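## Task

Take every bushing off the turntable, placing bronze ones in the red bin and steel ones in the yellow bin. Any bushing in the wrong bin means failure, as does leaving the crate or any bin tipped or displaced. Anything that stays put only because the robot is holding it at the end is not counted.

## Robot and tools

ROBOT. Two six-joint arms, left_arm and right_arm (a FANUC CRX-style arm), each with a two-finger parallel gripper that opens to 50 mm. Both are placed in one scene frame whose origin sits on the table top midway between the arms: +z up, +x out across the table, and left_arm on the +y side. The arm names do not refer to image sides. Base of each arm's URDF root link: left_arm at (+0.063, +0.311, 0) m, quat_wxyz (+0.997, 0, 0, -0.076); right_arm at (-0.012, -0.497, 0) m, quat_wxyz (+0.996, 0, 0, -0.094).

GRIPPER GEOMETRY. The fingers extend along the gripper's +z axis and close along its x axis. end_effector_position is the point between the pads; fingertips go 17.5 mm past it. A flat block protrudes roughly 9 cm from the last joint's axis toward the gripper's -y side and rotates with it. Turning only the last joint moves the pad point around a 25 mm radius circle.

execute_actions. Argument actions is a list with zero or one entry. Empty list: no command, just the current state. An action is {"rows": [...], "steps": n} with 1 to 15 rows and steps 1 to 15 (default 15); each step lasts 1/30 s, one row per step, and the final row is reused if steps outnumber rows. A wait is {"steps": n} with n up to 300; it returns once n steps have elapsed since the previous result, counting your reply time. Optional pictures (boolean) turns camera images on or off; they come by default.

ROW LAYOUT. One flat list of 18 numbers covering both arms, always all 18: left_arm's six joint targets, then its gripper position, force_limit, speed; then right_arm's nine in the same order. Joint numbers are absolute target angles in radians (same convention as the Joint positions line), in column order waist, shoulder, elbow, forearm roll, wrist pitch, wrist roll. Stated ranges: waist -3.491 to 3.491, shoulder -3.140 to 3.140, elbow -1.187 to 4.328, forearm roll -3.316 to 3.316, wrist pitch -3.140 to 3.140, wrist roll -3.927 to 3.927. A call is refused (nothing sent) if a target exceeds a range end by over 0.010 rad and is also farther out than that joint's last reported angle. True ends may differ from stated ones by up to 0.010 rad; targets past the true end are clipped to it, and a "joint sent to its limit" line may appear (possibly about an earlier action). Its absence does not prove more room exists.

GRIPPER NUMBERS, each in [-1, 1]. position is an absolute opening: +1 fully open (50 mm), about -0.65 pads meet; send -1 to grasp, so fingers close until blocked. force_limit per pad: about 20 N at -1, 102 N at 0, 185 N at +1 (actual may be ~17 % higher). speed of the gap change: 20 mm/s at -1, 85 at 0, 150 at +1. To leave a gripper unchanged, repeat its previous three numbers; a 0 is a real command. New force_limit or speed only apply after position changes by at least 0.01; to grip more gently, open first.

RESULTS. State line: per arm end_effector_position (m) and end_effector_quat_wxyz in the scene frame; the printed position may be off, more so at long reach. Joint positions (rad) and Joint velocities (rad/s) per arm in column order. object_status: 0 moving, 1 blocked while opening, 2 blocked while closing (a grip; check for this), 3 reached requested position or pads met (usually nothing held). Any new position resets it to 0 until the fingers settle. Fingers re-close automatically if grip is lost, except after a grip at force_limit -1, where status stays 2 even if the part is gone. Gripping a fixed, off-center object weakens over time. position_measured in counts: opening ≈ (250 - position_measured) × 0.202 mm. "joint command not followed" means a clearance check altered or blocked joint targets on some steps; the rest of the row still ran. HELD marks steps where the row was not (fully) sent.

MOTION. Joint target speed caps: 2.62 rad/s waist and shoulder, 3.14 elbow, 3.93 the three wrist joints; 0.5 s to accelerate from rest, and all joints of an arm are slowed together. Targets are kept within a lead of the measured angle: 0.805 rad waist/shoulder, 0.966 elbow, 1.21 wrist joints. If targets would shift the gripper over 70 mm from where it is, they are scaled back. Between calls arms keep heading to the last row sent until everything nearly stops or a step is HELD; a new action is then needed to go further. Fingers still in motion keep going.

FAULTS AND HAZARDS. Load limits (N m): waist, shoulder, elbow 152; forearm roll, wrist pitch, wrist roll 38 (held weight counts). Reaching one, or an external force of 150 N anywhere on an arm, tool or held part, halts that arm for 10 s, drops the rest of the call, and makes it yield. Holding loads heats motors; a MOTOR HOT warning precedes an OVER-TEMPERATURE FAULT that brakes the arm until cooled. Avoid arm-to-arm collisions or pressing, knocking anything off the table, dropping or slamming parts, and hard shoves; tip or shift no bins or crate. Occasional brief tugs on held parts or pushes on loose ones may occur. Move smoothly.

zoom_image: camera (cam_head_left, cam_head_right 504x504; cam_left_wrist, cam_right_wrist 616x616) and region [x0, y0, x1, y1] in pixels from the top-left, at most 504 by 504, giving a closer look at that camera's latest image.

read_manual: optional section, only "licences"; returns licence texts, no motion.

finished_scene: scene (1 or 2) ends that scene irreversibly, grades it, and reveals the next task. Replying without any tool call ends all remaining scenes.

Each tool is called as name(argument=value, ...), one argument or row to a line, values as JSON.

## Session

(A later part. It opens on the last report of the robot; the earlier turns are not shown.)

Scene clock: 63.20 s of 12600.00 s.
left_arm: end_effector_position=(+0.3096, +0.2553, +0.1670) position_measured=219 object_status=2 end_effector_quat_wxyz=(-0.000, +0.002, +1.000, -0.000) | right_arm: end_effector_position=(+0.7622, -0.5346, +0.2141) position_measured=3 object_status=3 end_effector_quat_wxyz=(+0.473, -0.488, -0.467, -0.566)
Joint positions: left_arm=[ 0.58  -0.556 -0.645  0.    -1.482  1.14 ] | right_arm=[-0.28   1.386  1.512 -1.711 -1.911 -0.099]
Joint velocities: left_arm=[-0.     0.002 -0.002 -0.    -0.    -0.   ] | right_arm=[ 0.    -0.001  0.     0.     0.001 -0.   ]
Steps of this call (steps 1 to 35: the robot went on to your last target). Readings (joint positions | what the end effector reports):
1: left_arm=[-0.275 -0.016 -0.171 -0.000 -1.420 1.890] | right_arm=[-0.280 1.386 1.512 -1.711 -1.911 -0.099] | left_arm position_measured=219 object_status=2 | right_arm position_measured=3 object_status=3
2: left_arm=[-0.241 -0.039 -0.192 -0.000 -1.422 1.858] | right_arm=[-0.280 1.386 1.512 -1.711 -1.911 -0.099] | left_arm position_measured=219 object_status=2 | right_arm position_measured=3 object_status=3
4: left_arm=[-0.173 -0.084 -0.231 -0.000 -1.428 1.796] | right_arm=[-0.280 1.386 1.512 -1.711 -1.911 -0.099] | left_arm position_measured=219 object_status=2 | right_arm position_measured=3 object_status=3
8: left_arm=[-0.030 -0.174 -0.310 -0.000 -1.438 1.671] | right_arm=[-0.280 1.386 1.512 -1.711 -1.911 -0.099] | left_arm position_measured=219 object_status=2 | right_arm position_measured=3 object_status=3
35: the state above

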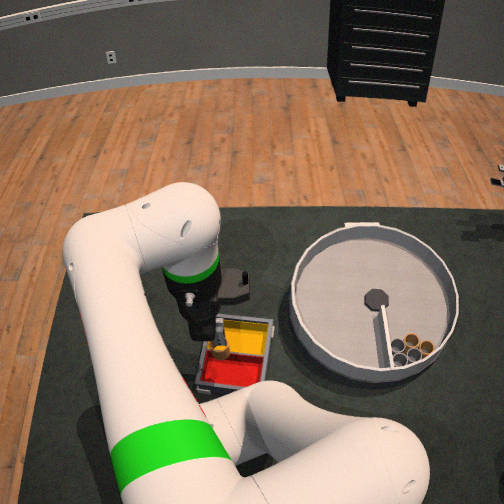

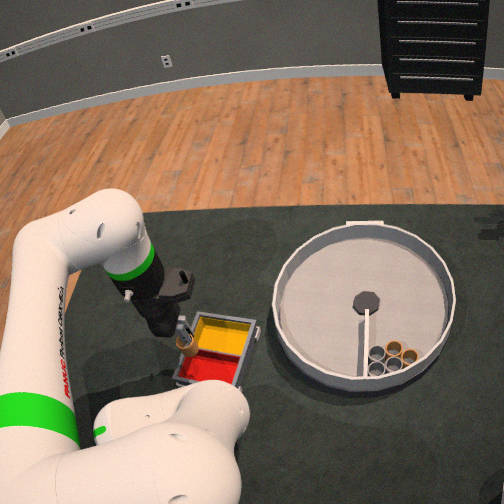

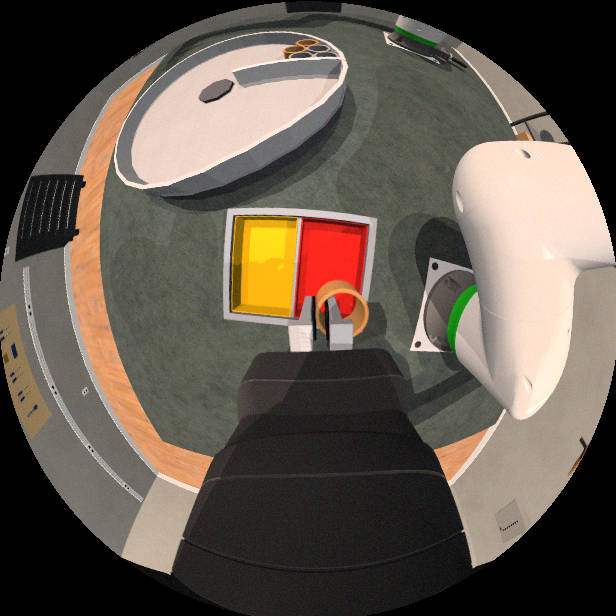

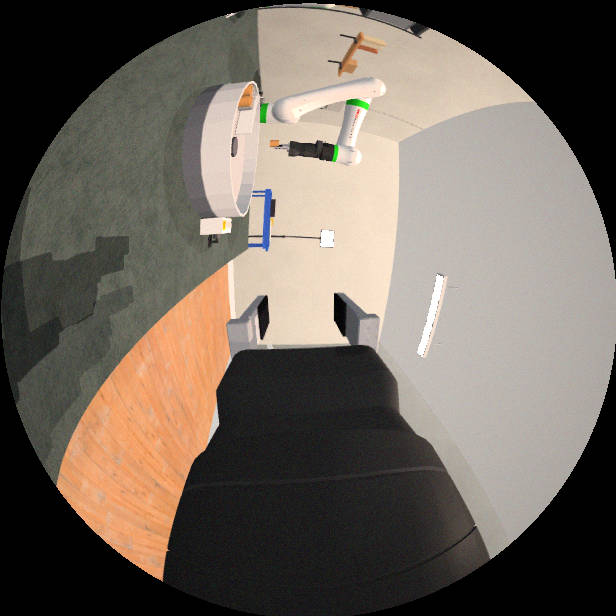

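execute_actions(
  actions=[
    {"rows":[[0.63,-0.485,-0.841,0,-1.215,1.1,-1,-0.5,0,-0.28,1.386,1.512,-1.711,-1.911,-0.099,1,0,0]]},
  ],
  pictures=false,
)

execute_actions(
  actions=[
    {"rows":[[0.63,-0.485,-0.841,0,-1.215,1.1,-0.05,-0.5,0,-0.28,1.386,1.512,-1.711,-1.911,-0.099,1,0,0]],"steps":8},
  ],
  pictures=false,
)

execute_actions(
  actions=[
    {"rows":[[0.63,-0.556,-0.645,0,-1.482,1.1,-0.05,-0.5,0,-0.28,1.386,1.512,-1.711,-1.911,-0.099,1,0,0]],"steps":12},
  ],
  pictures=false,
)

execute_actions(
  actions=[
    {"rows":[[-0.7013,0.3026,0.0094,0,-1.2776,2.424,-0.05,-0.5,0,-0.28,1.386,1.512,-1.711,-1.911,-0.099,1,0,0]]},
  ],
  pictures=false,
)

execute_actions(
  actions=[
    {"steps":42},
  ],
)

zoom_image(
  camera="cam_left_wrist",
  region=[250,190,410,350],
)

Scene clock: 76.23 s of 12600.00 s.
left_arm: end_effector_position=(+0.3111, +0.2678, +0.0699) position_measured=219 object_status=2 end_effector_quat_wxyz=(-0.000, -0.003, +1.000, +0.000) | right_arm: end_effector_position=(+0.7622, -0.5346, +0.2141) position_measured=3 object_status=3 end_effector_quat_wxyz=(+0.473, -0.488, -0.467, -0.566)
Joint positions: left_arm=[ 0.63  -0.485 -0.841 -0.    -1.215  1.1  ] | right_arm=[-0.28   1.386  1.512 -1.711 -1.911 -0.099]
Joint velocities: left_arm=[ 0.001  0.    -0.002 -0.     0.001 -0.001] | right_arm=[-0.002  0.    -0.    -0.001 -0.    -0.   ]
Steps of this call (steps 1 to 15: the robot went on to your last target; steps 16 to 376: nothing new was sent; steps 377 to 391: all 15 steps of this action). Readings (joint positions | what the end effector reports):
377: left_arm=[0.580 -0.556 -0.645 -0.000 -1.482 1.140] | right_arm=[-0.280 1.386 1.512 -1.711 -1.911 -0.099] | left_arm position_measured=219 object_status=2 | right_arm position_measured=3 object_status=3
378: left_arm=[0.581 -0.555 -0.650 -0.000 -1.476 1.139] | right_arm=[-0.280 1.386 1.512 -1.711 -1.911 -0.099] | left_arm position_measured=219 object_status=2 | right_arm position_measured=3 object_status=3
380: left_arm=[0.588 -0.544 -0.677 -0.000 -1.438 1.133] | right_arm=[-0.280 1.386 1.512 -1.711 -1.911 -0.099] | left_arm position_measured=219 object_status=2 | right_arm position_measured=3 object_status=3
384: left_arm=[0.617 -0.503 -0.791 -0.000 -1.284 1.110] | right_arm=[-0.280 1.386 1.512 -1.711 -1.911 -0.099] | left_arm position_measured=219 object_status=2 | right_arm position_measured=3 object_status=3
391: the state above

Scene clock: 76.50 s of 12600.00 s.
left_arm: end_effector_position=(+0.3110, +0.2677, +0.0699) position_measured=160 object_status=0 end_effector_quat_wxyz=(-0.000, -0.003, +1.000, -0.000) | right_arm: end_effector_position=(+0.7622, -0.5346, +0.2141) position_measured=3 object_status=3 end_effector_quat_wxyz=(+0.473, -0.488, -0.467, -0.566)
Joint positions: left_arm=[ 0.63  -0.485 -0.841 -0.    -1.215  1.1  ] | right_arm=[-0.28   1.386  1.512 -1.711 -1.911 -0.099]
Joint velocities: left_arm=[-0.    -0.     0.001 -0.     0.001  0.   ] | right_arm=[ 0.001  0.     0.     0.     0.001 -0.001]
Steps of this call (steps 1 to 8: all 8 steps of this action). Readings (joint positions | what the end effector reports):
1: left_arm=[0.630 -0.485 -0.841 -0.000 -1.215 1.100] | right_arm=[-0.280 1.386 1.512 -1.711 -1.911 -0.099] | left_arm position_measured=211 object_status=0 | right_arm position_measured=3 object_status=3
2: left_arm=[0.630 -0.485 -0.841 -0.000 -1.215 1.100] | right_arm=[-0.280 1.386 1.512 -1.711 -1.911 -0.099] | left_arm position_measured=196 object_status=0 | right_arm position_measured=3 object_status=3
4: left_arm=[0.630 -0.485 -0.841 -0.000 -1.215 1.100] | right_arm=[-0.280 1.386 1.512 -1.711 -1.911 -0.099] | left_arm position_measured=168 object_status=0 | right_arm position_measured=3 object_status=3
8: the state above

Scene clock: 76.90 s of 12600.00 s.
left_arm: end_effector_position=(+0.3111, +0.2677, +0.1668) position_measured=160 object_status=3 end_effector_quat_wxyz=(+0.000, -0.003, +1.000, -0.000) | right_arm: end_effector_position=(+0.7622, -0.5346, +0.2141) position_measured=3 object_status=3 end_effector_quat_wxyz=(+0.473, -0.488, -0.467, -0.566)
Joint positions: left_arm=[ 0.63  -0.556 -0.646  0.    -1.481  1.1  ] | right_arm=[-0.28   1.386  1.512 -1.711 -1.911 -0.099]
Joint velocities: left_arm=[ 0.001 -0.008  0.025  0.    -0.042  0.   ] | right_arm=[ 0.001 -0.    -0.     0.001  0.     0.   ]
Steps of this call (steps 1 to 12: all 12 steps of this action). Readings (joint positions | what the end effector reports):
1: left_arm=[0.630 -0.485 -0.841 -0.000 -1.215 1.100] | right_arm=[-0.280 1.386 1.512 -1.711 -1.911 -0.099] | left_arm position_measured=160 object_status=0 | right_arm position_measured=3 object_status=3
2: left_arm=[0.630 -0.486 -0.837 -0.000 -1.221 1.100] | right_arm=[-0.280 1.386 1.512 -1.711 -1.911 -0.099] | left_arm position_measured=160 object_status=0 | right_arm position_measured=3 object_status=3
4: left_arm=[0.630 -0.497 -0.809 -0.000 -1.259 1.100] | right_arm=[-0.280 1.386 1.512 -1.711 -1.911 -0.099] | left_arm position_measured=160 object_status=3 | right_arm position_measured=3 object_status=3
8: left_arm=[0.630 -0.538 -0.695 0.000 -1.413 1.100] | right_arm=[-0.280 1.386 1.512 -1.711 -1.911 -0.099] | left_arm position_measured=160 object_status=3 | right_arm position_measured=3 object_status=3
12: the state above

Scene clock: 77.40 s of 12600.00 s.
left_arm: end_effector_position=(+0.4185, +0.1809, +0.1858) position_measured=160 object_status=3 end_effector_quat_wxyz=(+0.002, -0.073, +0.997, -0.000) | right_arm: end_effector_position=(+0.7622, -0.5346, +0.2141) position_measured=3 object_status=3 end_effector_quat_wxyz=(+0.473, -0.488, -0.467, -0.566)
Joint positions: left_arm=[ 0.224 -0.2   -0.371  0.    -1.396  1.645] | right_arm=[-0.28   1.386  1.512 -1.711 -1.911 -0.099]
Joint velocities: left_arm=[-1.076  0.727  0.547  0.     0.17   1.118] | right_arm=[-0.    -0.     0.    -0.001  0.     0.001]
Steps of this call (steps 1 to 15: all 15 steps of this action). Readings (joint positions | what the end effector reports):
1: left_arm=[0.630 -0.556 -0.645 0.000 -1.482 1.100] | right_arm=[-0.280 1.386 1.512 -1.711 -1.911 -0.099] | left_arm position_measured=160 object_status=3 | right_arm position_measured=3 object_status=3
2: left_arm=[0.626 -0.552 -0.642 0.000 -1.481 1.106] | right_arm=[-0.280 1.386 1.512 -1.711 -1.911 -0.099] | left_arm position_measured=160 object_status=3 | right_arm position_measured=3 object_status=3
4: left_arm=[0.601 -0.527 -0.621 0.000 -1.475 1.144] | right_arm=[-0.280 1.386 1.512 -1.711 -1.911 -0.099] | left_arm position_measured=160 object_status=3 | right_arm position_measured=3 object_status=3
8: left_arm=[0.482 -0.409 -0.528 0.000 -1.445 1.321] | right_arm=[-0.280 1.386 1.512 -1.711 -1.911 -0.099] | left_arm position_measured=160 object_status=3 | right_arm position_measured=3 object_status=3
15: the state above

Scene clock: 78.80 s of 12600.00 s.
left_arm: end_effector_position=(+0.3157, -0.2020, +0.1241) position_measured=160 object_status=3 end_effector_quat_wxyz=(+0.000, +0.000, +1.000, +0.000) | right_arm: end_effector_position=(+0.7622, -0.5346, +0.2141) position_measured=3 object_status=3 end_effector_quat_wxyz=(+0.473, -0.488, -0.467, -0.566)
Joint positions: left_arm=[-0.701  0.303  0.009 -0.    -1.278  2.424] | right_arm=[-0.28   1.386  1.512 -1.711 -1.911 -0.099]
Joint velocities: left_arm=[ 0.001 -0.     0.001  0.001  0.001 -0.   ] | right_arm=[ 0.001 -0.001 -0.    -0.001 -0.     0.001]
Steps of this call (steps 1 to 42: the robot went on to your last target). Readings (joint positions | what the end effector reports):
1: left_arm=[0.188 -0.176 -0.353 0.000 -1.391 1.682] | right_arm=[-0.280 1.386 1.512 -1.711 -1.911 -0.099] | left_arm position_measured=160 object_status=3 | right_arm position_measured=3 object_status=3
2: left_arm=[0.152 -0.154 -0.336 0.000 -1.385 1.716] | right_arm=[-0.280 1.386 1.512 -1.711 -1.911 -0.099] | left_arm position_measured=160 object_status=3 | right_arm position_measured=3 object_status=3
4: left_arm=[0.081 -0.113 -0.304 0.000 -1.376 1.781] | right_arm=[-0.280 1.386 1.512 -1.711 -1.911 -0.099] | left_arm position_measured=160 object_status=3 | right_arm position_measured=3 object_status=3
8: left_arm=[-0.057 -0.039 -0.249 0.000 -1.358 1.895] | right_arm=[-0.280 1.386 1.512 -1.711 -1.911 -0.099] | left_arm position_measured=160 object_status=3 | right_arm position_measured=3 object_status=3
42: the state above

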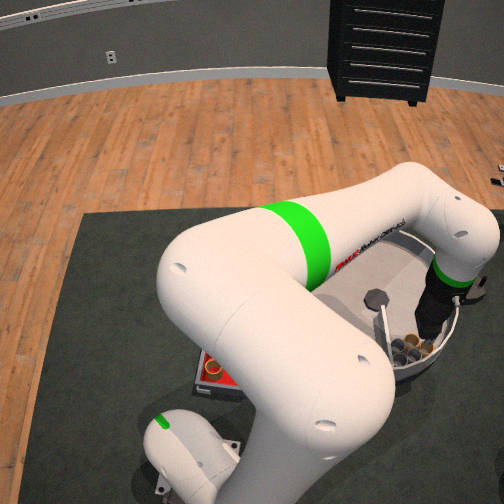

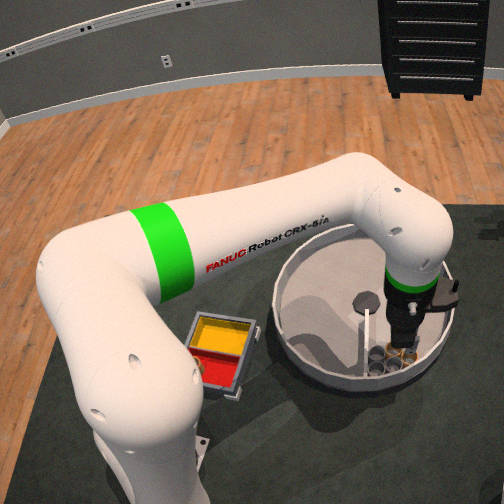

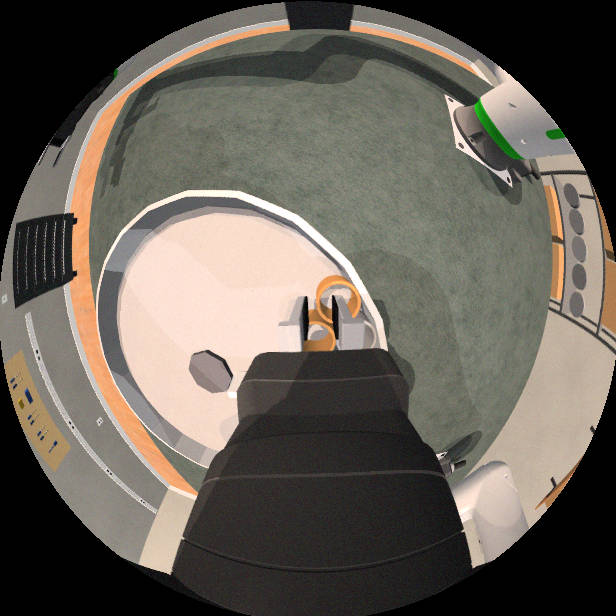

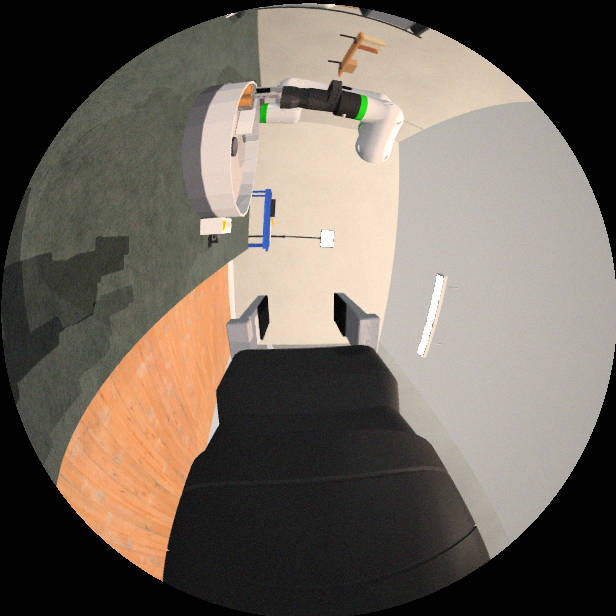

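Region (250, 190, 410, 350) of cam_left_wrist's 616x616 image, scaled by 3.150, with more detail than that image has.

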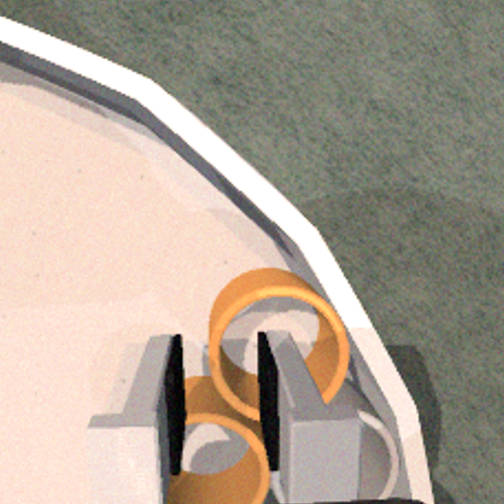

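execute_actions(
  actions=[
    {"rows":[[-0.7013,0.3306,-0.0396,0,-1.2006,2.424,-0.05,-0.5,0,-0.28,1.386,1.512,-1.711,-1.911,-0.099,1,0,0]],"steps":10},
  ],
  pictures=false,
)

execute_actions(
  actions=[
    {"rows":[[-0.7013,0.3306,-0.0396,0,-1.2006,2.424,-1,-0.5,0,-0.28,1.386,1.512,-1.711,-1.911,-0.099,1,0,0]],"steps":14},
  ],
  pictures=false,
)

execute_actions(
  actions=[
    {"rows":[[-0.7013,0.278,0.07,0,-1.363,2.424,-1,-0.5,0,-0.28,1.386,1.512,-1.711,-1.911,-0.099,1,0,0]],"steps":10},
  ],
  pictures=false,
)

execute_actions(
  actions=[
    {"rows":[[0.34,-0.556,-0.645,0,-1.482,1.45,-1,-0.5,0,-0.28,1.386,1.512,-1.711,-1.911,-0.099,1,0,0]]},
  ],
  pictures=false,
)

execute_actions(
  actions=[
    {"steps":30},
  ],
  pictures=false,
)

execute_actions(
  actions=[
    {"rows":[[0.34,-0.485,-0.841,0,-1.215,1.45,-1,-0.5,0,-0.28,1.386,1.512,-1.711,-1.911,-0.099,1,0,0]]},
  ],
  pictures=false,
)

execute_actions(
  actions=[
    {"rows":[[0.34,-0.485,-0.841,0,-1.215,1.45,-0.05,-0.5,0,-0.28,1.386,1.512,-1.711,-1.911,-0.099,1,0,0]],"steps":8},
  ],
  pictures=false,
)

execute_actions(
  actions=[
    {"rows":[[0.34,-0.556,-0.645,0,-1.482,1.45,-0.05,-0.5,0,-0.28,1.386,1.512,-1.711,-1.911,-0.099,1,0,0]],"steps":12},
  ],
  pictures=false,
)

execute_actions(
  actions=[
    {"rows":[[-0.6282,0.2556,-0.0506,0,-1.2646,2.351,-0.05,-0.5,0,-0.28,1.386,1.512,-1.711,-1.911,-0.099,1,0,0]]},
  ],
  pictures=false,
)

execute_actions(
  actions=[
    {"steps":35},
  ],
)

zoom_image(
  camera="cam_left_wrist",
  region=[250,190,410,350],
)

Scene clock: 99.70 s of 12600.00 s.
left_arm: end_effector_position=(+0.3157, -0.2021, +0.0892) position_measured=160 object_status=3 end_effector_quat_wxyz=(-0.000, +0.000, +1.000, -0.000) | right_arm: end_effector_position=(+0.7622, -0.5346, +0.2141) position_measured=3 object_status=3 end_effector_quat_wxyz=(+0.473, -0.488, -0.467, -0.566)
Joint positions: left_arm=[-0.701  0.331 -0.04   0.    -1.201  2.424] | right_arm=[-0.28   1.386  1.512 -1.711 -1.911 -0.099]
Joint velocities: left_arm=[-0.    -0.001  0.    -0.     0.    -0.001] | right_arm=[-0.     0.    -0.     0.001 -0.001  0.002]
Steps of this call (steps 1 to 15: the robot went on to your last target; steps 16 to 617: nothing new was sent; steps 618 to 627: all 10 steps of this action). Readings (joint positions | what the end effector reports):
618: left_arm=[-0.701 0.303 0.009 0.000 -1.277 2.424] | right_arm=[-0.280 1.386 1.512 -1.711 -1.911 -0.099] | left_arm position_measured=160 object_status=3 | right_arm position_measured=3 object_status=3
619: left_arm=[-0.701 0.305 0.006 0.000 -1.271 2.424] | right_arm=[-0.280 1.386 1.512 -1.711 -1.911 -0.099] | left_arm position_measured=160 object_status=3 | right_arm position_measured=3 object_status=3
621: left_arm=[-0.701 0.318 -0.018 0.000 -1.234 2.424] | right_arm=[-0.280 1.386 1.512 -1.711 -1.911 -0.099] | left_arm position_measured=160 object_status=3 | right_arm position_measured=3 object_status=3
625: left_arm=[-0.701 0.331 -0.040 0.000 -1.201 2.424] | right_arm=[-0.280 1.386 1.512 -1.711 -1.911 -0.099] | left_arm position_measured=160 object_status=3 | right_arm position_measured=3 object_status=3
627: the state above

Scene clock: 100.17 s of 12600.00 s.
left_arm: end_effector_position=(+0.3158, -0.2022, +0.0892) position_measured=219 object_status=2 end_effector_quat_wxyz=(+0.000, +0.000, +1.000, -0.000) | right_arm: end_effector_position=(+0.7622, -0.5346, +0.2141) position_measured=3 object_status=3 end_effector_quat_wxyz=(+0.473, -0.488, -0.467, -0.566)
Joint positions: left_arm=[-0.701  0.331 -0.04   0.    -1.2    2.424] | right_arm=[-0.28   1.386  1.512 -1.711 -1.911 -0.099]
Joint velocities: left_arm=[ 0.001  0.001  0.    -0.    -0.    -0.001] | right_arm=[ 0.  0. -0.  0.  0. -0.]
Steps of this call (steps 1 to 14: all 14 steps of this action). Readings (joint positions | what the end effector reports):
1: left_arm=[-0.701 0.331 -0.040 0.000 -1.201 2.424] | right_arm=[-0.280 1.386 1.512 -1.711 -1.911 -0.099] | left_arm position_measured=169 object_status=0 | right_arm position_measured=3 object_status=3
2: left_arm=[-0.701 0.331 -0.040 0.000 -1.201 2.424] | right_arm=[-0.280 1.386 1.512 -1.711 -1.911 -0.099] | left_arm position_measured=183 object_status=0 | right_arm position_measured=3 object_status=3
4: left_arm=[-0.701 0.331 -0.040 0.000 -1.201 2.424] | right_arm=[-0.280 1.386 1.512 -1.711 -1.911 -0.099] | left_arm position_measured=211 object_status=0 | right_arm position_measured=3 object_status=3
8: left_arm=[-0.701 0.331 -0.040 0.000 -1.200 2.424] | right_arm=[-0.280 1.386 1.512 -1.711 -1.911 -0.099] | left_arm position_measured=219 object_status=0 | right_arm position_measured=3 object_status=3
14: the state above

Scene clock: 100.50 s of 12600.00 s.
left_arm: end_effector_position=(+0.3152, -0.2015, +0.1624) position_measured=219 object_status=2 end_effector_quat_wxyz=(+0.000, +0.000, +1.000, +0.000) | right_arm: end_effector_position=(+0.7622, -0.5346, +0.2141) position_measured=3 object_status=3 end_effector_quat_wxyz=(+0.473, -0.488, -0.467, -0.566)
Joint positions: left_arm=[-0.701  0.278  0.07  -0.    -1.363  2.424] | right_arm=[-0.28   1.386  1.512 -1.711 -1.911 -0.099]
Joint velocities: left_arm=[ 0.     0.    -0.001  0.001 -0.015  0.   ] | right_arm=[ 0.001  0.    -0.    -0.     0.001  0.001]
Steps of this call (steps 1 to 10: all 10 steps of this action). Readings (joint positions | what the end effector reports):
1: left_arm=[-0.701 0.330 -0.039 -0.000 -1.201 2.424] | right_arm=[-0.280 1.386 1.512 -1.711 -1.911 -0.099] | left_arm position_measured=219 object_status=2 | right_arm position_measured=3 object_status=3
2: left_arm=[-0.701 0.329 -0.036 -0.000 -1.207 2.424] | right_arm=[-0.280 1.386 1.512 -1.711 -1.911 -0.099] | left_arm position_measured=219 object_status=2 | right_arm position_measured=3 object_status=3
4: left_arm=[-0.701 0.316 -0.010 -0.000 -1.245 2.424] | right_arm=[-0.280 1.386 1.512 -1.711 -1.911 -0.099] | left_arm position_measured=219 object_status=2 | right_arm position_measured=3 object_status=3
8: left_arm=[-0.701 0.281 0.063 -0.000 -1.352 2.424] | right_arm=[-0.280 1.386 1.512 -1.711 -1.911 -0.099] | left_arm position_measured=219 object_status=2 | right_arm position_measured=3 object_status=3
10: the state above

Scene clock: 101.00 s of 12600.00 s.
left_arm: end_effector_position=(+0.3601, -0.0263, +0.1961) position_measured=219 object_status=2 end_effector_quat_wxyz=(-0.001, +0.006, +1.000, +0.000) | right_arm: end_effector_position=(+0.7622, -0.5346, +0.2141) position_measured=3 object_status=3 end_effector_quat_wxyz=(+0.473, -0.488, -0.467, -0.566)
Joint positions: left_arm=[-0.351 -0.03  -0.196 -0.    -1.407  2.062] | right_arm=[-0.28   1.386  1.512 -1.711 -1.911 -0.099]
Joint velocities: left_arm=[ 0.971 -0.739 -0.63   0.001 -0.104 -0.854] | right_arm=[ 0.    -0.001  0.     0.     0.     0.002]
Steps of this call (steps 1 to 15: all 15 steps of this action). Readings (joint positions | what the end effector reports):
1: left_arm=[-0.701 0.278 0.070 -0.000 -1.363 2.424] | right_arm=[-0.280 1.386 1.512 -1.711 -1.911 -0.099] | left_arm position_measured=219 object_status=2 | right_arm position_measured=3 object_status=3
2: left_arm=[-0.697 0.274 0.066 -0.000 -1.363 2.419] | right_arm=[-0.280 1.386 1.512 -1.711 -1.911 -0.099] | left_arm position_measured=219 object_status=2 | right_arm position_measured=3 object_status=3
4: left_arm=[-0.672 0.249 0.044 -0.000 -1.367 2.389] | right_arm=[-0.280 1.386 1.512 -1.711 -1.911 -0.099] | left_arm position_measured=219 object_status=2 | right_arm position_measured=3 object_status=3
8: left_arm=[-0.567 0.146 -0.045 -0.000 -1.382 2.268] | right_arm=[-0.280 1.386 1.512 -1.711 -1.911 -0.099] | left_arm position_measured=219 object_status=2 | right_arm position_measured=3 object_status=3
15: the state above

Scene clock: 102.00 s of 12600.00 s.
left_arm: end_effector_position=(+0.2970, +0.1976, +0.1670) position_measured=219 object_status=2 end_effector_quat_wxyz=(-0.000, -0.033, +0.999, -0.000) | right_arm: end_effector_position=(+0.7622, -0.5346, +0.2141) position_measured=3 object_status=3 end_effector_quat_wxyz=(+0.473, -0.488, -0.467, -0.566)
Joint positions: left_arm=[ 0.34  -0.556 -0.645  0.    -1.482  1.45 ] | right_arm=[-0.28   1.386  1.512 -1.711 -1.911 -0.099]
Joint velocities: left_arm=[ 0.002 -0.001  0.     0.    -0.001 -0.001] | right_arm=[-0.001 -0.    -0.     0.     0.001  0.   ]
Steps of this call (steps 1 to 30: the robot went on to your last target). Readings (joint positions | what the end effector reports):
1: left_arm=[-0.318 -0.056 -0.217 -0.000 -1.411 2.033] | right_arm=[-0.280 1.386 1.512 -1.711 -1.911 -0.099] | left_arm position_measured=219 object_status=2 | right_arm position_measured=3 object_status=3
2: left_arm=[-0.284 -0.081 -0.239 -0.000 -1.414 2.003] | right_arm=[-0.280 1.386 1.512 -1.711 -1.911 -0.099] | left_arm position_measured=219 object_status=2 | right_arm position_measured=3 object_status=3
4: left_arm=[-0.215 -0.133 -0.284 -0.000 -1.422 1.942] | right_arm=[-0.280 1.386 1.512 -1.711 -1.911 -0.099] | left_arm position_measured=219 object_status=2 | right_arm position_measured=3 object_status=3
8: left_arm=[-0.071 -0.243 -0.378 -0.000 -1.437 1.814] | right_arm=[-0.280 1.386 1.512 -1.711 -1.911 -0.099] | left_arm position_measured=219 object_status=2 | right_arm position_measured=3 object_status=3
30: the state above

Scene clock: 102.50 s of 12600.00 s.
left_arm: end_effector_position=(+0.2971, +0.1976, +0.0700) position_measured=219 object_status=2 end_effector_quat_wxyz=(+0.000, -0.033, +0.999, -0.000) | right_arm: end_effector_position=(+0.7622, -0.5346, +0.2141) position_measured=3 object_status=3 end_effector_quat_wxyz=(+0.473, -0.488, -0.467, -0.566)
Joint positions: left_arm=[ 0.34  -0.485 -0.841  0.    -1.215  1.45 ] | right_arm=[-0.28   1.386  1.512 -1.711 -1.911 -0.099]
Joint velocities: left_arm=[ 0.     0.002 -0.002 -0.     0.001 -0.   ] | right_arm=[-0.001 -0.     0.     0.     0.002 -0.001]
Steps of this call (steps 1 to 15: all 15 steps of this action). Readings (joint positions | what the end effector reports):
1: left_arm=[0.340 -0.556 -0.645 0.000 -1.482 1.450] | right_arm=[-0.280 1.386 1.512 -1.711 -1.911 -0.099] | left_arm position_measured=219 object_status=2 | right_arm position_measured=3 object_status=3
2: left_arm=[0.340 -0.555 -0.650 0.000 -1.476 1.450] | right_arm=[-0.280 1.386 1.512 -1.711 -1.911 -0.099] | left_arm position_measured=219 object_status=2 | right_arm position_measured=3 object_status=3
4: left_arm=[0.340 -0.544 -0.677 0.000 -1.438 1.450] | right_arm=[-0.280 1.386 1.512 -1.711 -1.911 -0.099] | left_arm position_measured=219 object_status=2 | right_arm position_measured=3 object_status=3
8: left_arm=[0.340 -0.503 -0.791 0.000 -1.284 1.450] | right_arm=[-0.280 1.386 1.512 -1.711 -1.911 -0.099] | left_arm position_measured=219 object_status=2 | right_arm position_measured=3 object_status=3
15: the state above

Scene clock: 102.77 s of 12600.00 s.
left_arm: end_effector_position=(+0.2970, +0.1976, +0.0699) position_measured=160 object_status=0 end_effector_quat_wxyz=(-0.000, -0.033, +0.999, -0.000) | right_arm: end_effector_position=(+0.7622, -0.5346, +0.2141) position_measured=3 object_status=3 end_effector_quat_wxyz=(+0.473, -0.488, -0.467, -0.566)
Joint positions: left_arm=[ 0.34  -0.485 -0.841  0.    -1.215  1.45 ] | right_arm=[-0.28   1.386  1.512 -1.711 -1.911 -0.099]
Joint velocities: left_arm=[-0.001  0.001 -0.001 -0.     0.001 -0.   ] | right_arm=[-0.    -0.     0.    -0.    -0.     0.001]
Steps of this call (steps 1 to 8: all 8 steps of this action). Readings (joint positions | what the end effector reports):
1: left_arm=[0.340 -0.485 -0.841 0.000 -1.215 1.450] | right_arm=[-0.280 1.386 1.512 -1.711 -1.911 -0.099] | left_arm position_measured=210 object_status=0 | right_arm position_measured=3 object_status=3
2: left_arm=[0.340 -0.485 -0.841 0.000 -1.215 1.450] | right_arm=[-0.280 1.386 1.512 -1.711 -1.911 -0.099] | left_arm position_measured=196 object_status=0 | right_arm position_measured=3 object_status=3
4: left_arm=[0.340 -0.485 -0.841 0.000 -1.215 1.450] | right_arm=[-0.280 1.386 1.512 -1.711 -1.911 -0.099] | left_arm position_measured=168 object_status=0 | right_arm position_measured=3 object_status=3
8: the state above

Scene clock: 103.17 s of 12600.00 s.
left_arm: end_effector_position=(+0.2971, +0.1976, +0.1668) position_measured=160 object_status=3 end_effector_quat_wxyz=(-0.000, -0.033, +0.999, +0.000) | right_arm: end_effector_position=(+0.7622, -0.5346, +0.2141) position_measured=3 object_status=3 end_effector_quat_wxyz=(+0.473, -0.488, -0.467, -0.566)
Joint positions: left_arm=[ 0.34  -0.556 -0.646 -0.    -1.481  1.45 ] | right_arm=[-0.28   1.386  1.512 -1.711 -1.911 -0.099]
Joint velocities: left_arm=[ 0.    -0.009  0.025 -0.    -0.042  0.   ] | right_arm=[ 0.     0.    -0.     0.    -0.     0.001]
Steps of this call (steps 1 to 12: all 12 steps of this action). Readings (joint positions | what the end effector reports):
1: left_arm=[0.340 -0.485 -0.841 -0.000 -1.215 1.450] | right_arm=[-0.280 1.386 1.512 -1.711 -1.911 -0.099] | left_arm position_measured=160 object_status=0 | right_arm position_measured=3 object_status=3
2: left_arm=[0.340 -0.486 -0.837 -0.000 -1.221 1.450] | right_arm=[-0.280 1.386 1.512 -1.711 -1.911 -0.099] | left_arm position_measured=160 object_status=0 | right_arm position_measured=3 object_status=3
4: left_arm=[0.340 -0.497 -0.809 -0.000 -1.259 1.450] | right_arm=[-0.280 1.386 1.512 -1.711 -1.911 -0.099] | left_arm position_measured=160 object_status=3 | right_arm position_measured=3 object_status=3
8: left_arm=[0.340 -0.538 -0.695 -0.000 -1.413 1.450] | right_arm=[-0.280 1.386 1.512 -1.711 -1.911 -0.099] | left_arm position_measured=160 object_status=3 | right_arm position_measured=3 object_status=3
12: the state above

Scene clock: 103.67 s of 12600.00 s.
left_arm: end_effector_position=(+0.3702, +0.0834, +0.1800) position_measured=160 object_status=3 end_effector_quat_wxyz=(+0.000, -0.028, +1.000, -0.000) | right_arm: end_effector_position=(+0.7622, -0.5346, +0.2141) position_measured=3 object_status=3 end_effector_quat_wxyz=(+0.473, -0.488, -0.467, -0.566)
Joint positions: left_arm=[-0.07  -0.196 -0.381 -0.    -1.385  1.85 ] | right_arm=[-0.28   1.386  1.512 -1.711 -1.911 -0.099]
Joint velocities: left_arm=[-1.04   0.843  0.615 -0.001  0.224  0.927] | right_arm=[ 0.002  0.     0.    -0.001  0.     0.001]
Steps of this call (steps 1 to 15: all 15 steps of this action). Readings (joint positions | what the end effector reports):
1: left_arm=[0.340 -0.556 -0.645 -0.000 -1.482 1.450] | right_arm=[-0.280 1.386 1.512 -1.711 -1.911 -0.099] | left_arm position_measured=160 object_status=3 | right_arm position_measured=3 object_status=3
2: left_arm=[0.336 -0.552 -0.642 -0.000 -1.481 1.454] | right_arm=[-0.280 1.386 1.512 -1.711 -1.911 -0.099] | left_arm position_measured=160 object_status=3 | right_arm position_measured=3 object_status=3
4: left_arm=[0.311 -0.527 -0.623 -0.000 -1.474 1.483] | right_arm=[-0.280 1.386 1.512 -1.711 -1.911 -0.099] | left_arm position_measured=160 object_status=3 | right_arm position_measured=3 object_status=3
8: left_arm=[0.191 -0.410 -0.538 -0.000 -1.443 1.612] | right_arm=[-0.280 1.386 1.512 -1.711 -1.911 -0.099] | left_arm position_measured=160 object_status=3 | right_arm position_measured=3 object_status=3
15: the state above

Scene clock: 104.83 s of 12600.00 s.
left_arm: end_effector_position=(+0.3363, -0.1681, +0.1241) position_measured=160 object_status=3 end_effector_quat_wxyz=(-0.000, +0.000, +1.000, +0.000) | right_arm: end_effector_position=(+0.7622, -0.5346, +0.2141) position_measured=3 object_status=3 end_effector_quat_wxyz=(+0.473, -0.488, -0.467, -0.566)
Joint positions: left_arm=[-0.628  0.256 -0.051 -0.    -1.265  2.351] | right_arm=[-0.28   1.386  1.512 -1.711 -1.911 -0.099]
Joint velocities: left_arm=[ 0.     0.     0.001 -0.    -0.    -0.   ] | right_arm=[-0.     0.    -0.    -0.     0.     0.001]
Steps of this call (steps 1 to 35: the robot went on to your last target). Readings (joint positions | what the end effector reports):
1: left_arm=[-0.105 -0.167 -0.360 -0.000 -1.378 1.881] | right_arm=[-0.280 1.386 1.512 -1.711 -1.911 -0.099] | left_arm position_measured=160 object_status=3 | right_arm position_measured=3 object_status=3
2: left_arm=[-0.139 -0.140 -0.340 -0.000 -1.370 1.912] | right_arm=[-0.280 1.386 1.512 -1.711 -1.911 -0.099] | left_arm position_measured=160 object_status=3 | right_arm position_measured=3 object_status=3
4: left_arm=[-0.206 -0.086 -0.300 -0.000 -1.356 1.972] | right_arm=[-0.280 1.386 1.512 -1.711 -1.911 -0.099] | left_arm position_measured=160 object_status=3 | right_arm position_measured=3 object_status=3
8: left_arm=[-0.334 0.018 -0.224 -0.000 -1.328 2.088] | right_arm=[-0.280 1.386 1.512 -1.711 -1.911 -0.099] | left_arm position_measured=160 object_status=3 | right_arm position_measured=3 object_status=3
35: the state above

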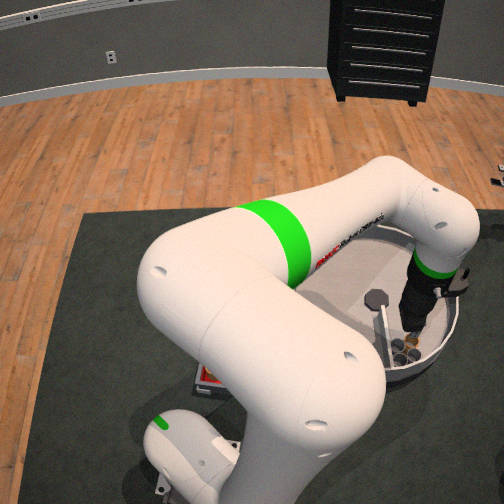

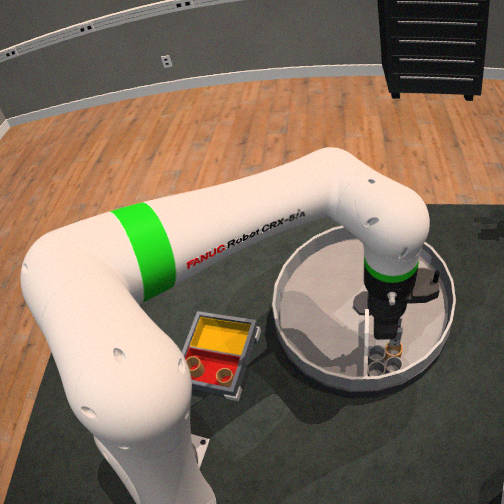

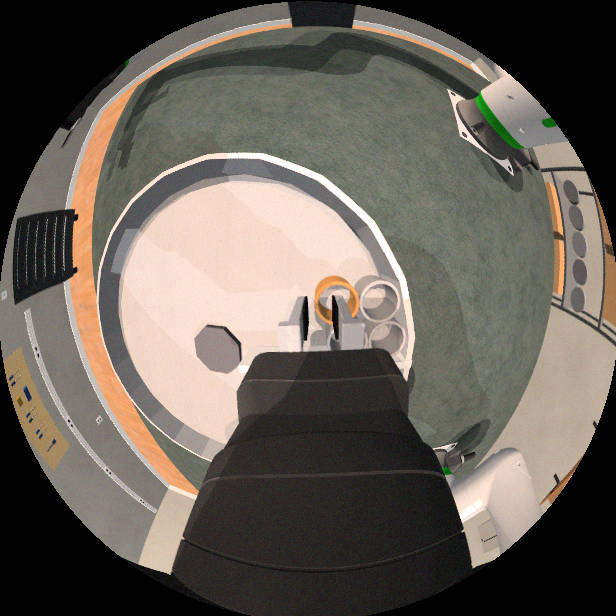

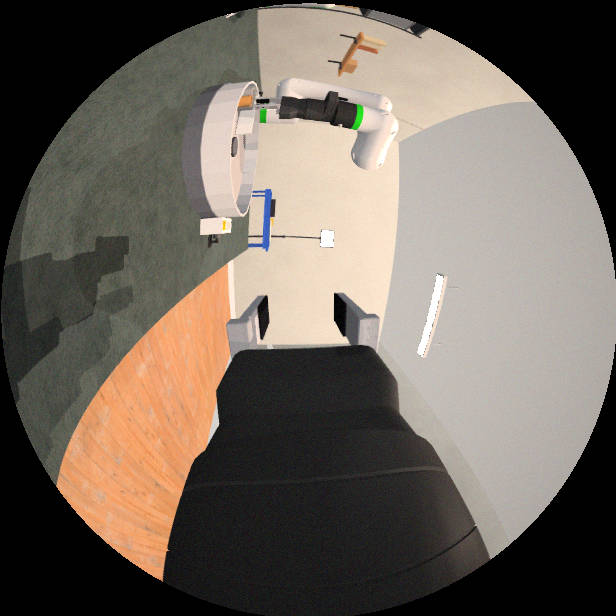

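Region (250, 190, 410, 350) of cam_left_wrist's 616x616 image, scaled by 3.150, with more detail than that image has.

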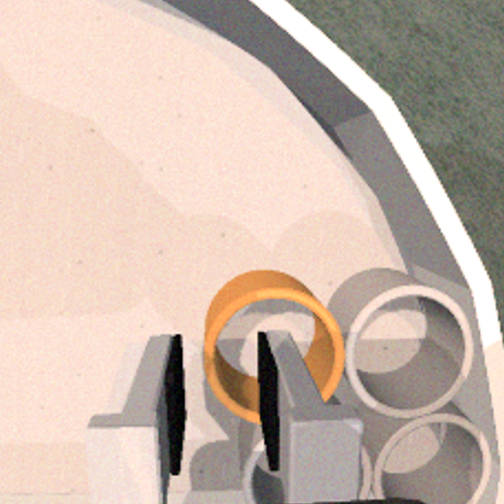

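execute_actions(
  actions=[
    {"rows":[[-0.6282,0.2846,-0.0996,0,-1.1866,2.351,-0.05,-0.5,0,-0.28,1.386,1.512,-1.711,-1.911,-0.099,1,0,0]],"steps":12},
  ],
  pictures=false,
)

execute_actions(
  actions=[
    {"rows":[[-0.6282,0.2846,-0.0996,0,-1.1866,2.351,-1,-0.5,0,-0.28,1.386,1.512,-1.711,-1.911,-0.099,1,0,0]]},
  ],
  pictures=false,
)

execute_actions(
  actions=[
    {"rows":[[-0.6282,0.23,0.01,0,-1.35,2.351,-1,-0.5,0,-0.28,1.386,1.512,-1.711,-1.911,-0.099,1,0,0]],"steps":12},
  ],
  pictures=false,
)

execute_actions(
  actions=[
    {"rows":[[0.48,-0.556,-0.645,0,-1.482,1.25,-1,-0.5,0,-0.28,1.386,1.512,-1.711,-1.911,-0.099,1,0,0]]},
  ],
  pictures=false,
)

execute_actions(
  actions=[
    {"steps":32},
  ],
  pictures=false,
)

execute_actions(
  actions=[
    {"rows":[[0.48,-0.505,-0.79,0,-1.286,1.25,-1,-0.5,0,-0.28,1.386,1.512,-1.711,-1.911,-0.099,1,0,0]]},
  ],
)

Scene clock: 127.63 s of 12600.00 s.
left_arm: end_effector_position=(+0.3363, -0.1682, +0.0894) position_measured=160 object_status=3 end_effector_quat_wxyz=(-0.000, +0.000, +1.000, -0.000) | right_arm: end_effector_position=(+0.7622, -0.5346, +0.2141) position_measured=3 object_status=3 end_effector_quat_wxyz=(+0.473, -0.488, -0.467, -0.566)
Joint positions: left_arm=[-0.628  0.285 -0.1    0.    -1.187  2.351] | right_arm=[-0.28   1.386  1.512 -1.711 -1.911 -0.099]
Joint velocities: left_arm=[-0.001 -0.001  0.    -0.001  0.    -0.   ] | right_arm=[-0.001  0.    -0.     0.001  0.001  0.001]
Steps of this call (steps 1 to 15: the robot went on to your last target; steps 16 to 672: nothing new was sent; steps 673 to 684: all 12 steps of this action). Readings (joint positions | what the end effector reports):
673: left_arm=[-0.628 0.256 -0.051 0.000 -1.264 2.351] | right_arm=[-0.280 1.386 1.512 -1.711 -1.911 -0.099] | left_arm position_measured=160 object_status=3 | right_arm position_measured=3 object_status=3
674: left_arm=[-0.628 0.258 -0.054 0.000 -1.258 2.351] | right_arm=[-0.280 1.386 1.512 -1.711 -1.911 -0.099] | left_arm position_measured=160 object_status=3 | right_arm position_measured=3 object_status=3
676: left_arm=[-0.628 0.272 -0.077 0.000 -1.221 2.351] | right_arm=[-0.280 1.386 1.512 -1.711 -1.911 -0.099] | left_arm position_measured=160 object_status=3 | right_arm position_measured=3 object_status=3
680: left_arm=[-0.628 0.285 -0.100 0.000 -1.187 2.351] | right_arm=[-0.280 1.386 1.512 -1.711 -1.911 -0.099] | left_arm position_measured=160 object_status=3 | right_arm position_measured=3 object_status=3
684: the state above

Scene clock: 128.13 s of 12600.00 s.
left_arm: end_effector_position=(+0.3364, -0.1682, +0.0894) position_measured=219 object_status=2 end_effector_quat_wxyz=(+0.000, +0.000, +1.000, -0.000) | right_arm: end_effector_position=(+0.7622, -0.5346, +0.2141) position_measured=3 object_status=3 end_effector_quat_wxyz=(+0.473, -0.488, -0.467, -0.566)
Joint positions: left_arm=[-0.628  0.285 -0.1   -0.    -1.186  2.351] | right_arm=[-0.28   1.386  1.512 -1.711 -1.911 -0.099]
Joint velocities: left_arm=[ 0.001  0.001 -0.001  0.001 -0.001  0.   ] | right_arm=[-0.001  0.    -0.    -0.001  0.001  0.001]
Steps of this call (steps 1 to 15: all 15 steps of this action). Readings (joint positions | what the end effector reports):
1: left_arm=[-0.628 0.285 -0.100 0.000 -1.187 2.351] | right_arm=[-0.280 1.386 1.512 -1.711 -1.911 -0.099] | left_arm position_measured=169 object_status=0 | right_arm position_measured=3 object_status=3
2: left_arm=[-0.628 0.285 -0.100 0.000 -1.187 2.351] | right_arm=[-0.280 1.386 1.512 -1.711 -1.911 -0.099] | left_arm position_measured=183 object_status=0 | right_arm position_measured=3 object_status=3
4: left_arm=[-0.628 0.285 -0.100 -0.000 -1.187 2.351] | right_arm=[-0.280 1.386 1.512 -1.711 -1.911 -0.099] | left_arm position_measured=211 object_status=0 | right_arm position_measured=3 object_status=3
8: left_arm=[-0.628 0.285 -0.100 -0.000 -1.186 2.351] | right_arm=[-0.280 1.386 1.512 -1.711 -1.911 -0.099] | left_arm position_measured=219 object_status=0 | right_arm position_measured=3 object_status=3
15: the state above

Scene clock: 128.53 s of 12600.00 s.
left_arm: end_effector_position=(+0.3360, -0.1678, +0.1622) position_measured=219 object_status=2 end_effector_quat_wxyz=(+0.000, +0.000, +1.000, -0.000) | right_arm: end_effector_position=(+0.7622, -0.5346, +0.2141) position_measured=3 object_status=3 end_effector_quat_wxyz=(+0.473, -0.488, -0.467, -0.566)
Joint positions: left_arm=[-0.628  0.23   0.01  -0.    -1.35   2.351] | right_arm=[-0.28   1.386  1.512 -1.711 -1.911 -0.099]
Joint velocities: left_arm=[ 0.001  0.001  0.    -0.001  0.    -0.   ] | right_arm=[-0.     0.     0.    -0.    -0.001 -0.001]
Steps of this call (steps 1 to 12: all 12 steps of this action). Readings (joint positions | what the end effector reports):
1: left_arm=[-0.628 0.284 -0.099 -0.000 -1.187 2.351] | right_arm=[-0.280 1.386 1.512 -1.711 -1.911 -0.099] | left_arm position_measured=219 object_status=2 | right_arm position_measured=3 object_status=3
2: left_arm=[-0.628 0.283 -0.096 -0.000 -1.193 2.351] | right_arm=[-0.280 1.386 1.512 -1.711 -1.911 -0.099] | left_arm position_measured=219 object_status=2 | right_arm position_measured=3 object_status=3
4: left_arm=[-0.628 0.270 -0.070 0.000 -1.231 2.351] | right_arm=[-0.280 1.386 1.512 -1.711 -1.911 -0.099] | left_arm position_measured=219 object_status=2 | right_arm position_measured=3 object_status=3
8: left_arm=[-0.628 0.233 0.003 0.001 -1.339 2.351] | right_arm=[-0.280 1.386 1.512 -1.711 -1.911 -0.099] | left_arm position_measured=219 object_status=2 | right_arm position_measured=3 object_status=3
12: the state above

Scene clock: 129.03 s of 12600.00 s.
left_arm: end_effector_position=(+0.3704, +0.0056, +0.1931) position_measured=219 object_status=2 end_effector_quat_wxyz=(+0.000, +0.028, +1.000, -0.000) | right_arm: end_effector_position=(+0.7622, -0.5346, +0.2141) position_measured=3 object_status=3 end_effector_quat_wxyz=(+0.473, -0.488, -0.467, -0.566)
Joint positions: left_arm=[-0.267 -0.067 -0.238 -0.    -1.4    1.935] | right_arm=[-0.28   1.386  1.512 -1.711 -1.911 -0.099]
Joint velocities: left_arm=[ 1.012 -0.666 -0.553  0.001 -0.111 -0.927] | right_arm=[ 0.002 -0.    -0.     0.001 -0.001 -0.   ]
Steps of this call (steps 1 to 15: all 15 steps of this action). Readings (joint positions | what the end effector reports):
1: left_arm=[-0.628 0.230 0.010 -0.000 -1.350 2.351] | right_arm=[-0.280 1.386 1.512 -1.711 -1.911 -0.099] | left_arm position_measured=219 object_status=2 | right_arm position_measured=3 object_status=3
2: left_arm=[-0.624 0.226 0.006 -0.000 -1.351 2.345] | right_arm=[-0.280 1.386 1.512 -1.711 -1.911 -0.099] | left_arm position_measured=219 object_status=2 | right_arm position_measured=3 object_status=3
4: left_arm=[-0.599 0.201 -0.014 -0.000 -1.355 2.311] | right_arm=[-0.280 1.386 1.512 -1.711 -1.911 -0.099] | left_arm position_measured=219 object_status=2 | right_arm position_measured=3 object_status=3
8: left_arm=[-0.491 0.101 -0.097 -0.000 -1.372 2.171] | right_arm=[-0.280 1.386 1.512 -1.711 -1.911 -0.099] | left_arm position_measured=219 object_status=2 | right_arm position_measured=3 object_status=3
15: the state above

Scene clock: 130.10 s of 12600.00 s.
left_arm: end_effector_position=(+0.3055, +0.2308, +0.1670) position_measured=219 object_status=2 end_effector_quat_wxyz=(-0.000, -0.003, +1.000, -0.000) | right_arm: end_effector_position=(+0.7622, -0.5346, +0.2141) position_measured=3 object_status=3 end_effector_quat_wxyz=(+0.473, -0.488, -0.467, -0.566)
Joint positions: left_arm=[ 0.48  -0.556 -0.645  0.    -1.482  1.25 ] | right_arm=[-0.28   1.386  1.512 -1.711 -1.911 -0.099]
Joint velocities: left_arm=[ 0.     0.001 -0.001 -0.    -0.    -0.   ] | right_arm=[-0.     0.     0.     0.     0.001 -0.   ]
Steps of this call (steps 1 to 32: the robot went on to your last target). Readings (joint positions | what the end effector reports):
1: left_arm=[-0.233 -0.090 -0.257 -0.000 -1.404 1.903] | right_arm=[-0.280 1.386 1.512 -1.711 -1.911 -0.099] | left_arm position_measured=219 object_status=2 | right_arm position_measured=3 object_status=3
2: left_arm=[-0.198 -0.113 -0.276 -0.000 -1.408 1.871] | right_arm=[-0.280 1.386 1.512 -1.711 -1.911 -0.099] | left_arm position_measured=219 object_status=2 | right_arm position_measured=3 object_status=3
4: left_arm=[-0.126 -0.160 -0.315 -0.000 -1.415 1.805] | right_arm=[-0.280 1.386 1.512 -1.711 -1.911 -0.099] | left_arm position_measured=219 object_status=2 | right_arm position_measured=3 object_status=3
8: left_arm=[0.025 -0.258 -0.397 -0.000 -1.432 1.667] | right_arm=[-0.280 1.386 1.512 -1.711 -1.911 -0.099] | left_arm position_measured=219 object_status=2 | right_arm position_measured=3 object_status=3
32: the state above

Scene clock: 130.60 s of 12600.00 s.
left_arm: end_effector_position=(+0.3078, +0.2316, +0.0950) position_measured=219 object_status=2 end_effector_quat_wxyz=(-0.000, -0.003, +1.000, -0.000) | right_arm: end_effector_position=(+0.7622, -0.5346, +0.2141) position_measured=3 object_status=3 end_effector_quat_wxyz=(+0.473, -0.488, -0.467, -0.566)
Joint positions: left_arm=[ 0.48  -0.505 -0.79   0.    -1.286  1.25 ] | right_arm=[-0.28   1.386  1.512 -1.711 -1.911 -0.099]
Joint velocities: left_arm=[-0.001  0.001 -0.002 -0.     0.002  0.   ] | right_arm=[ 0.001 -0.     0.     0.     0.001  0.001]
Steps of this call (steps 1 to 15: all 15 steps of this action). Readings (joint positions | what the end effector reports):
1: left_arm=[0.480 -0.556 -0.645 0.000 -1.482 1.250] | right_arm=[-0.280 1.386 1.512 -1.711 -1.911 -0.099] | left_arm position_measured=219 object_status=2 | right_arm position_measured=3 object_status=3
2: left_arm=[0.480 -0.555 -0.650 0.000 -1.476 1.250] | right_arm=[-0.280 1.386 1.512 -1.711 -1.911 -0.099] | left_arm position_measured=219 object_status=2 | right_arm position_measured=3 object_status=3
4: left_arm=[0.480 -0.545 -0.678 0.000 -1.438 1.250] | right_arm=[-0.280 1.386 1.512 -1.711 -1.911 -0.099] | left_arm position_measured=219 object_status=2 | right_arm position_measured=3 object_status=3
8: left_arm=[0.480 -0.511 -0.772 0.000 -1.311 1.250] | right_arm=[-0.280 1.386 1.512 -1.711 -1.911 -0.099] | left_arm position_measured=219 object_status=2 | right_arm position_measured=3 object_status=3
15: the state above

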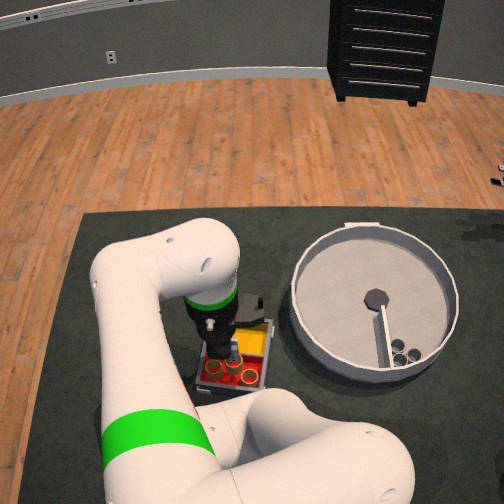

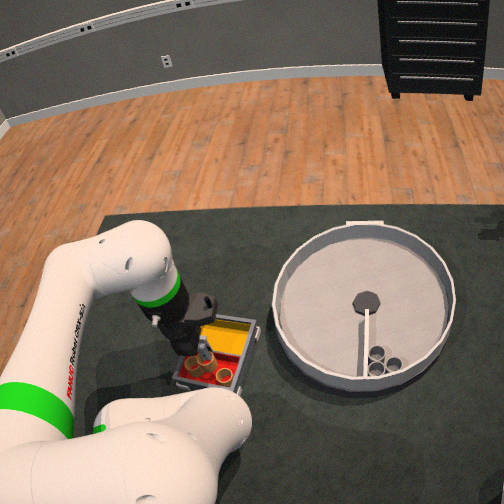

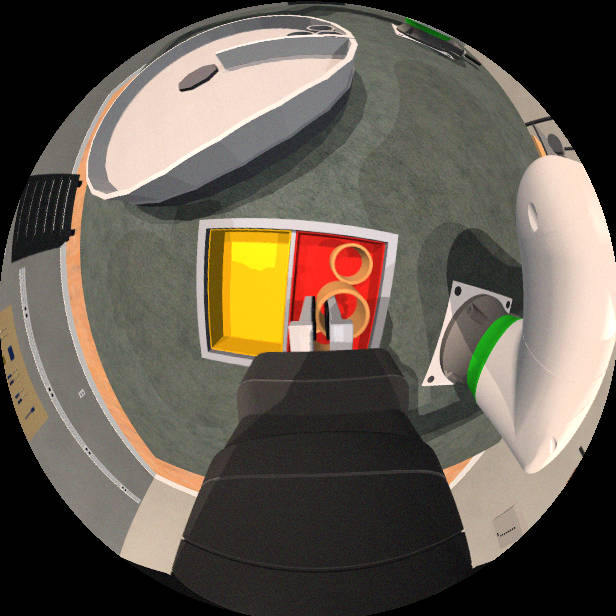

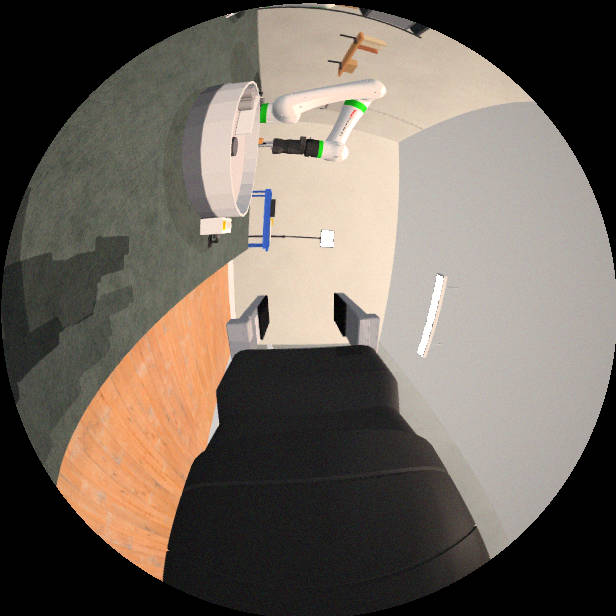

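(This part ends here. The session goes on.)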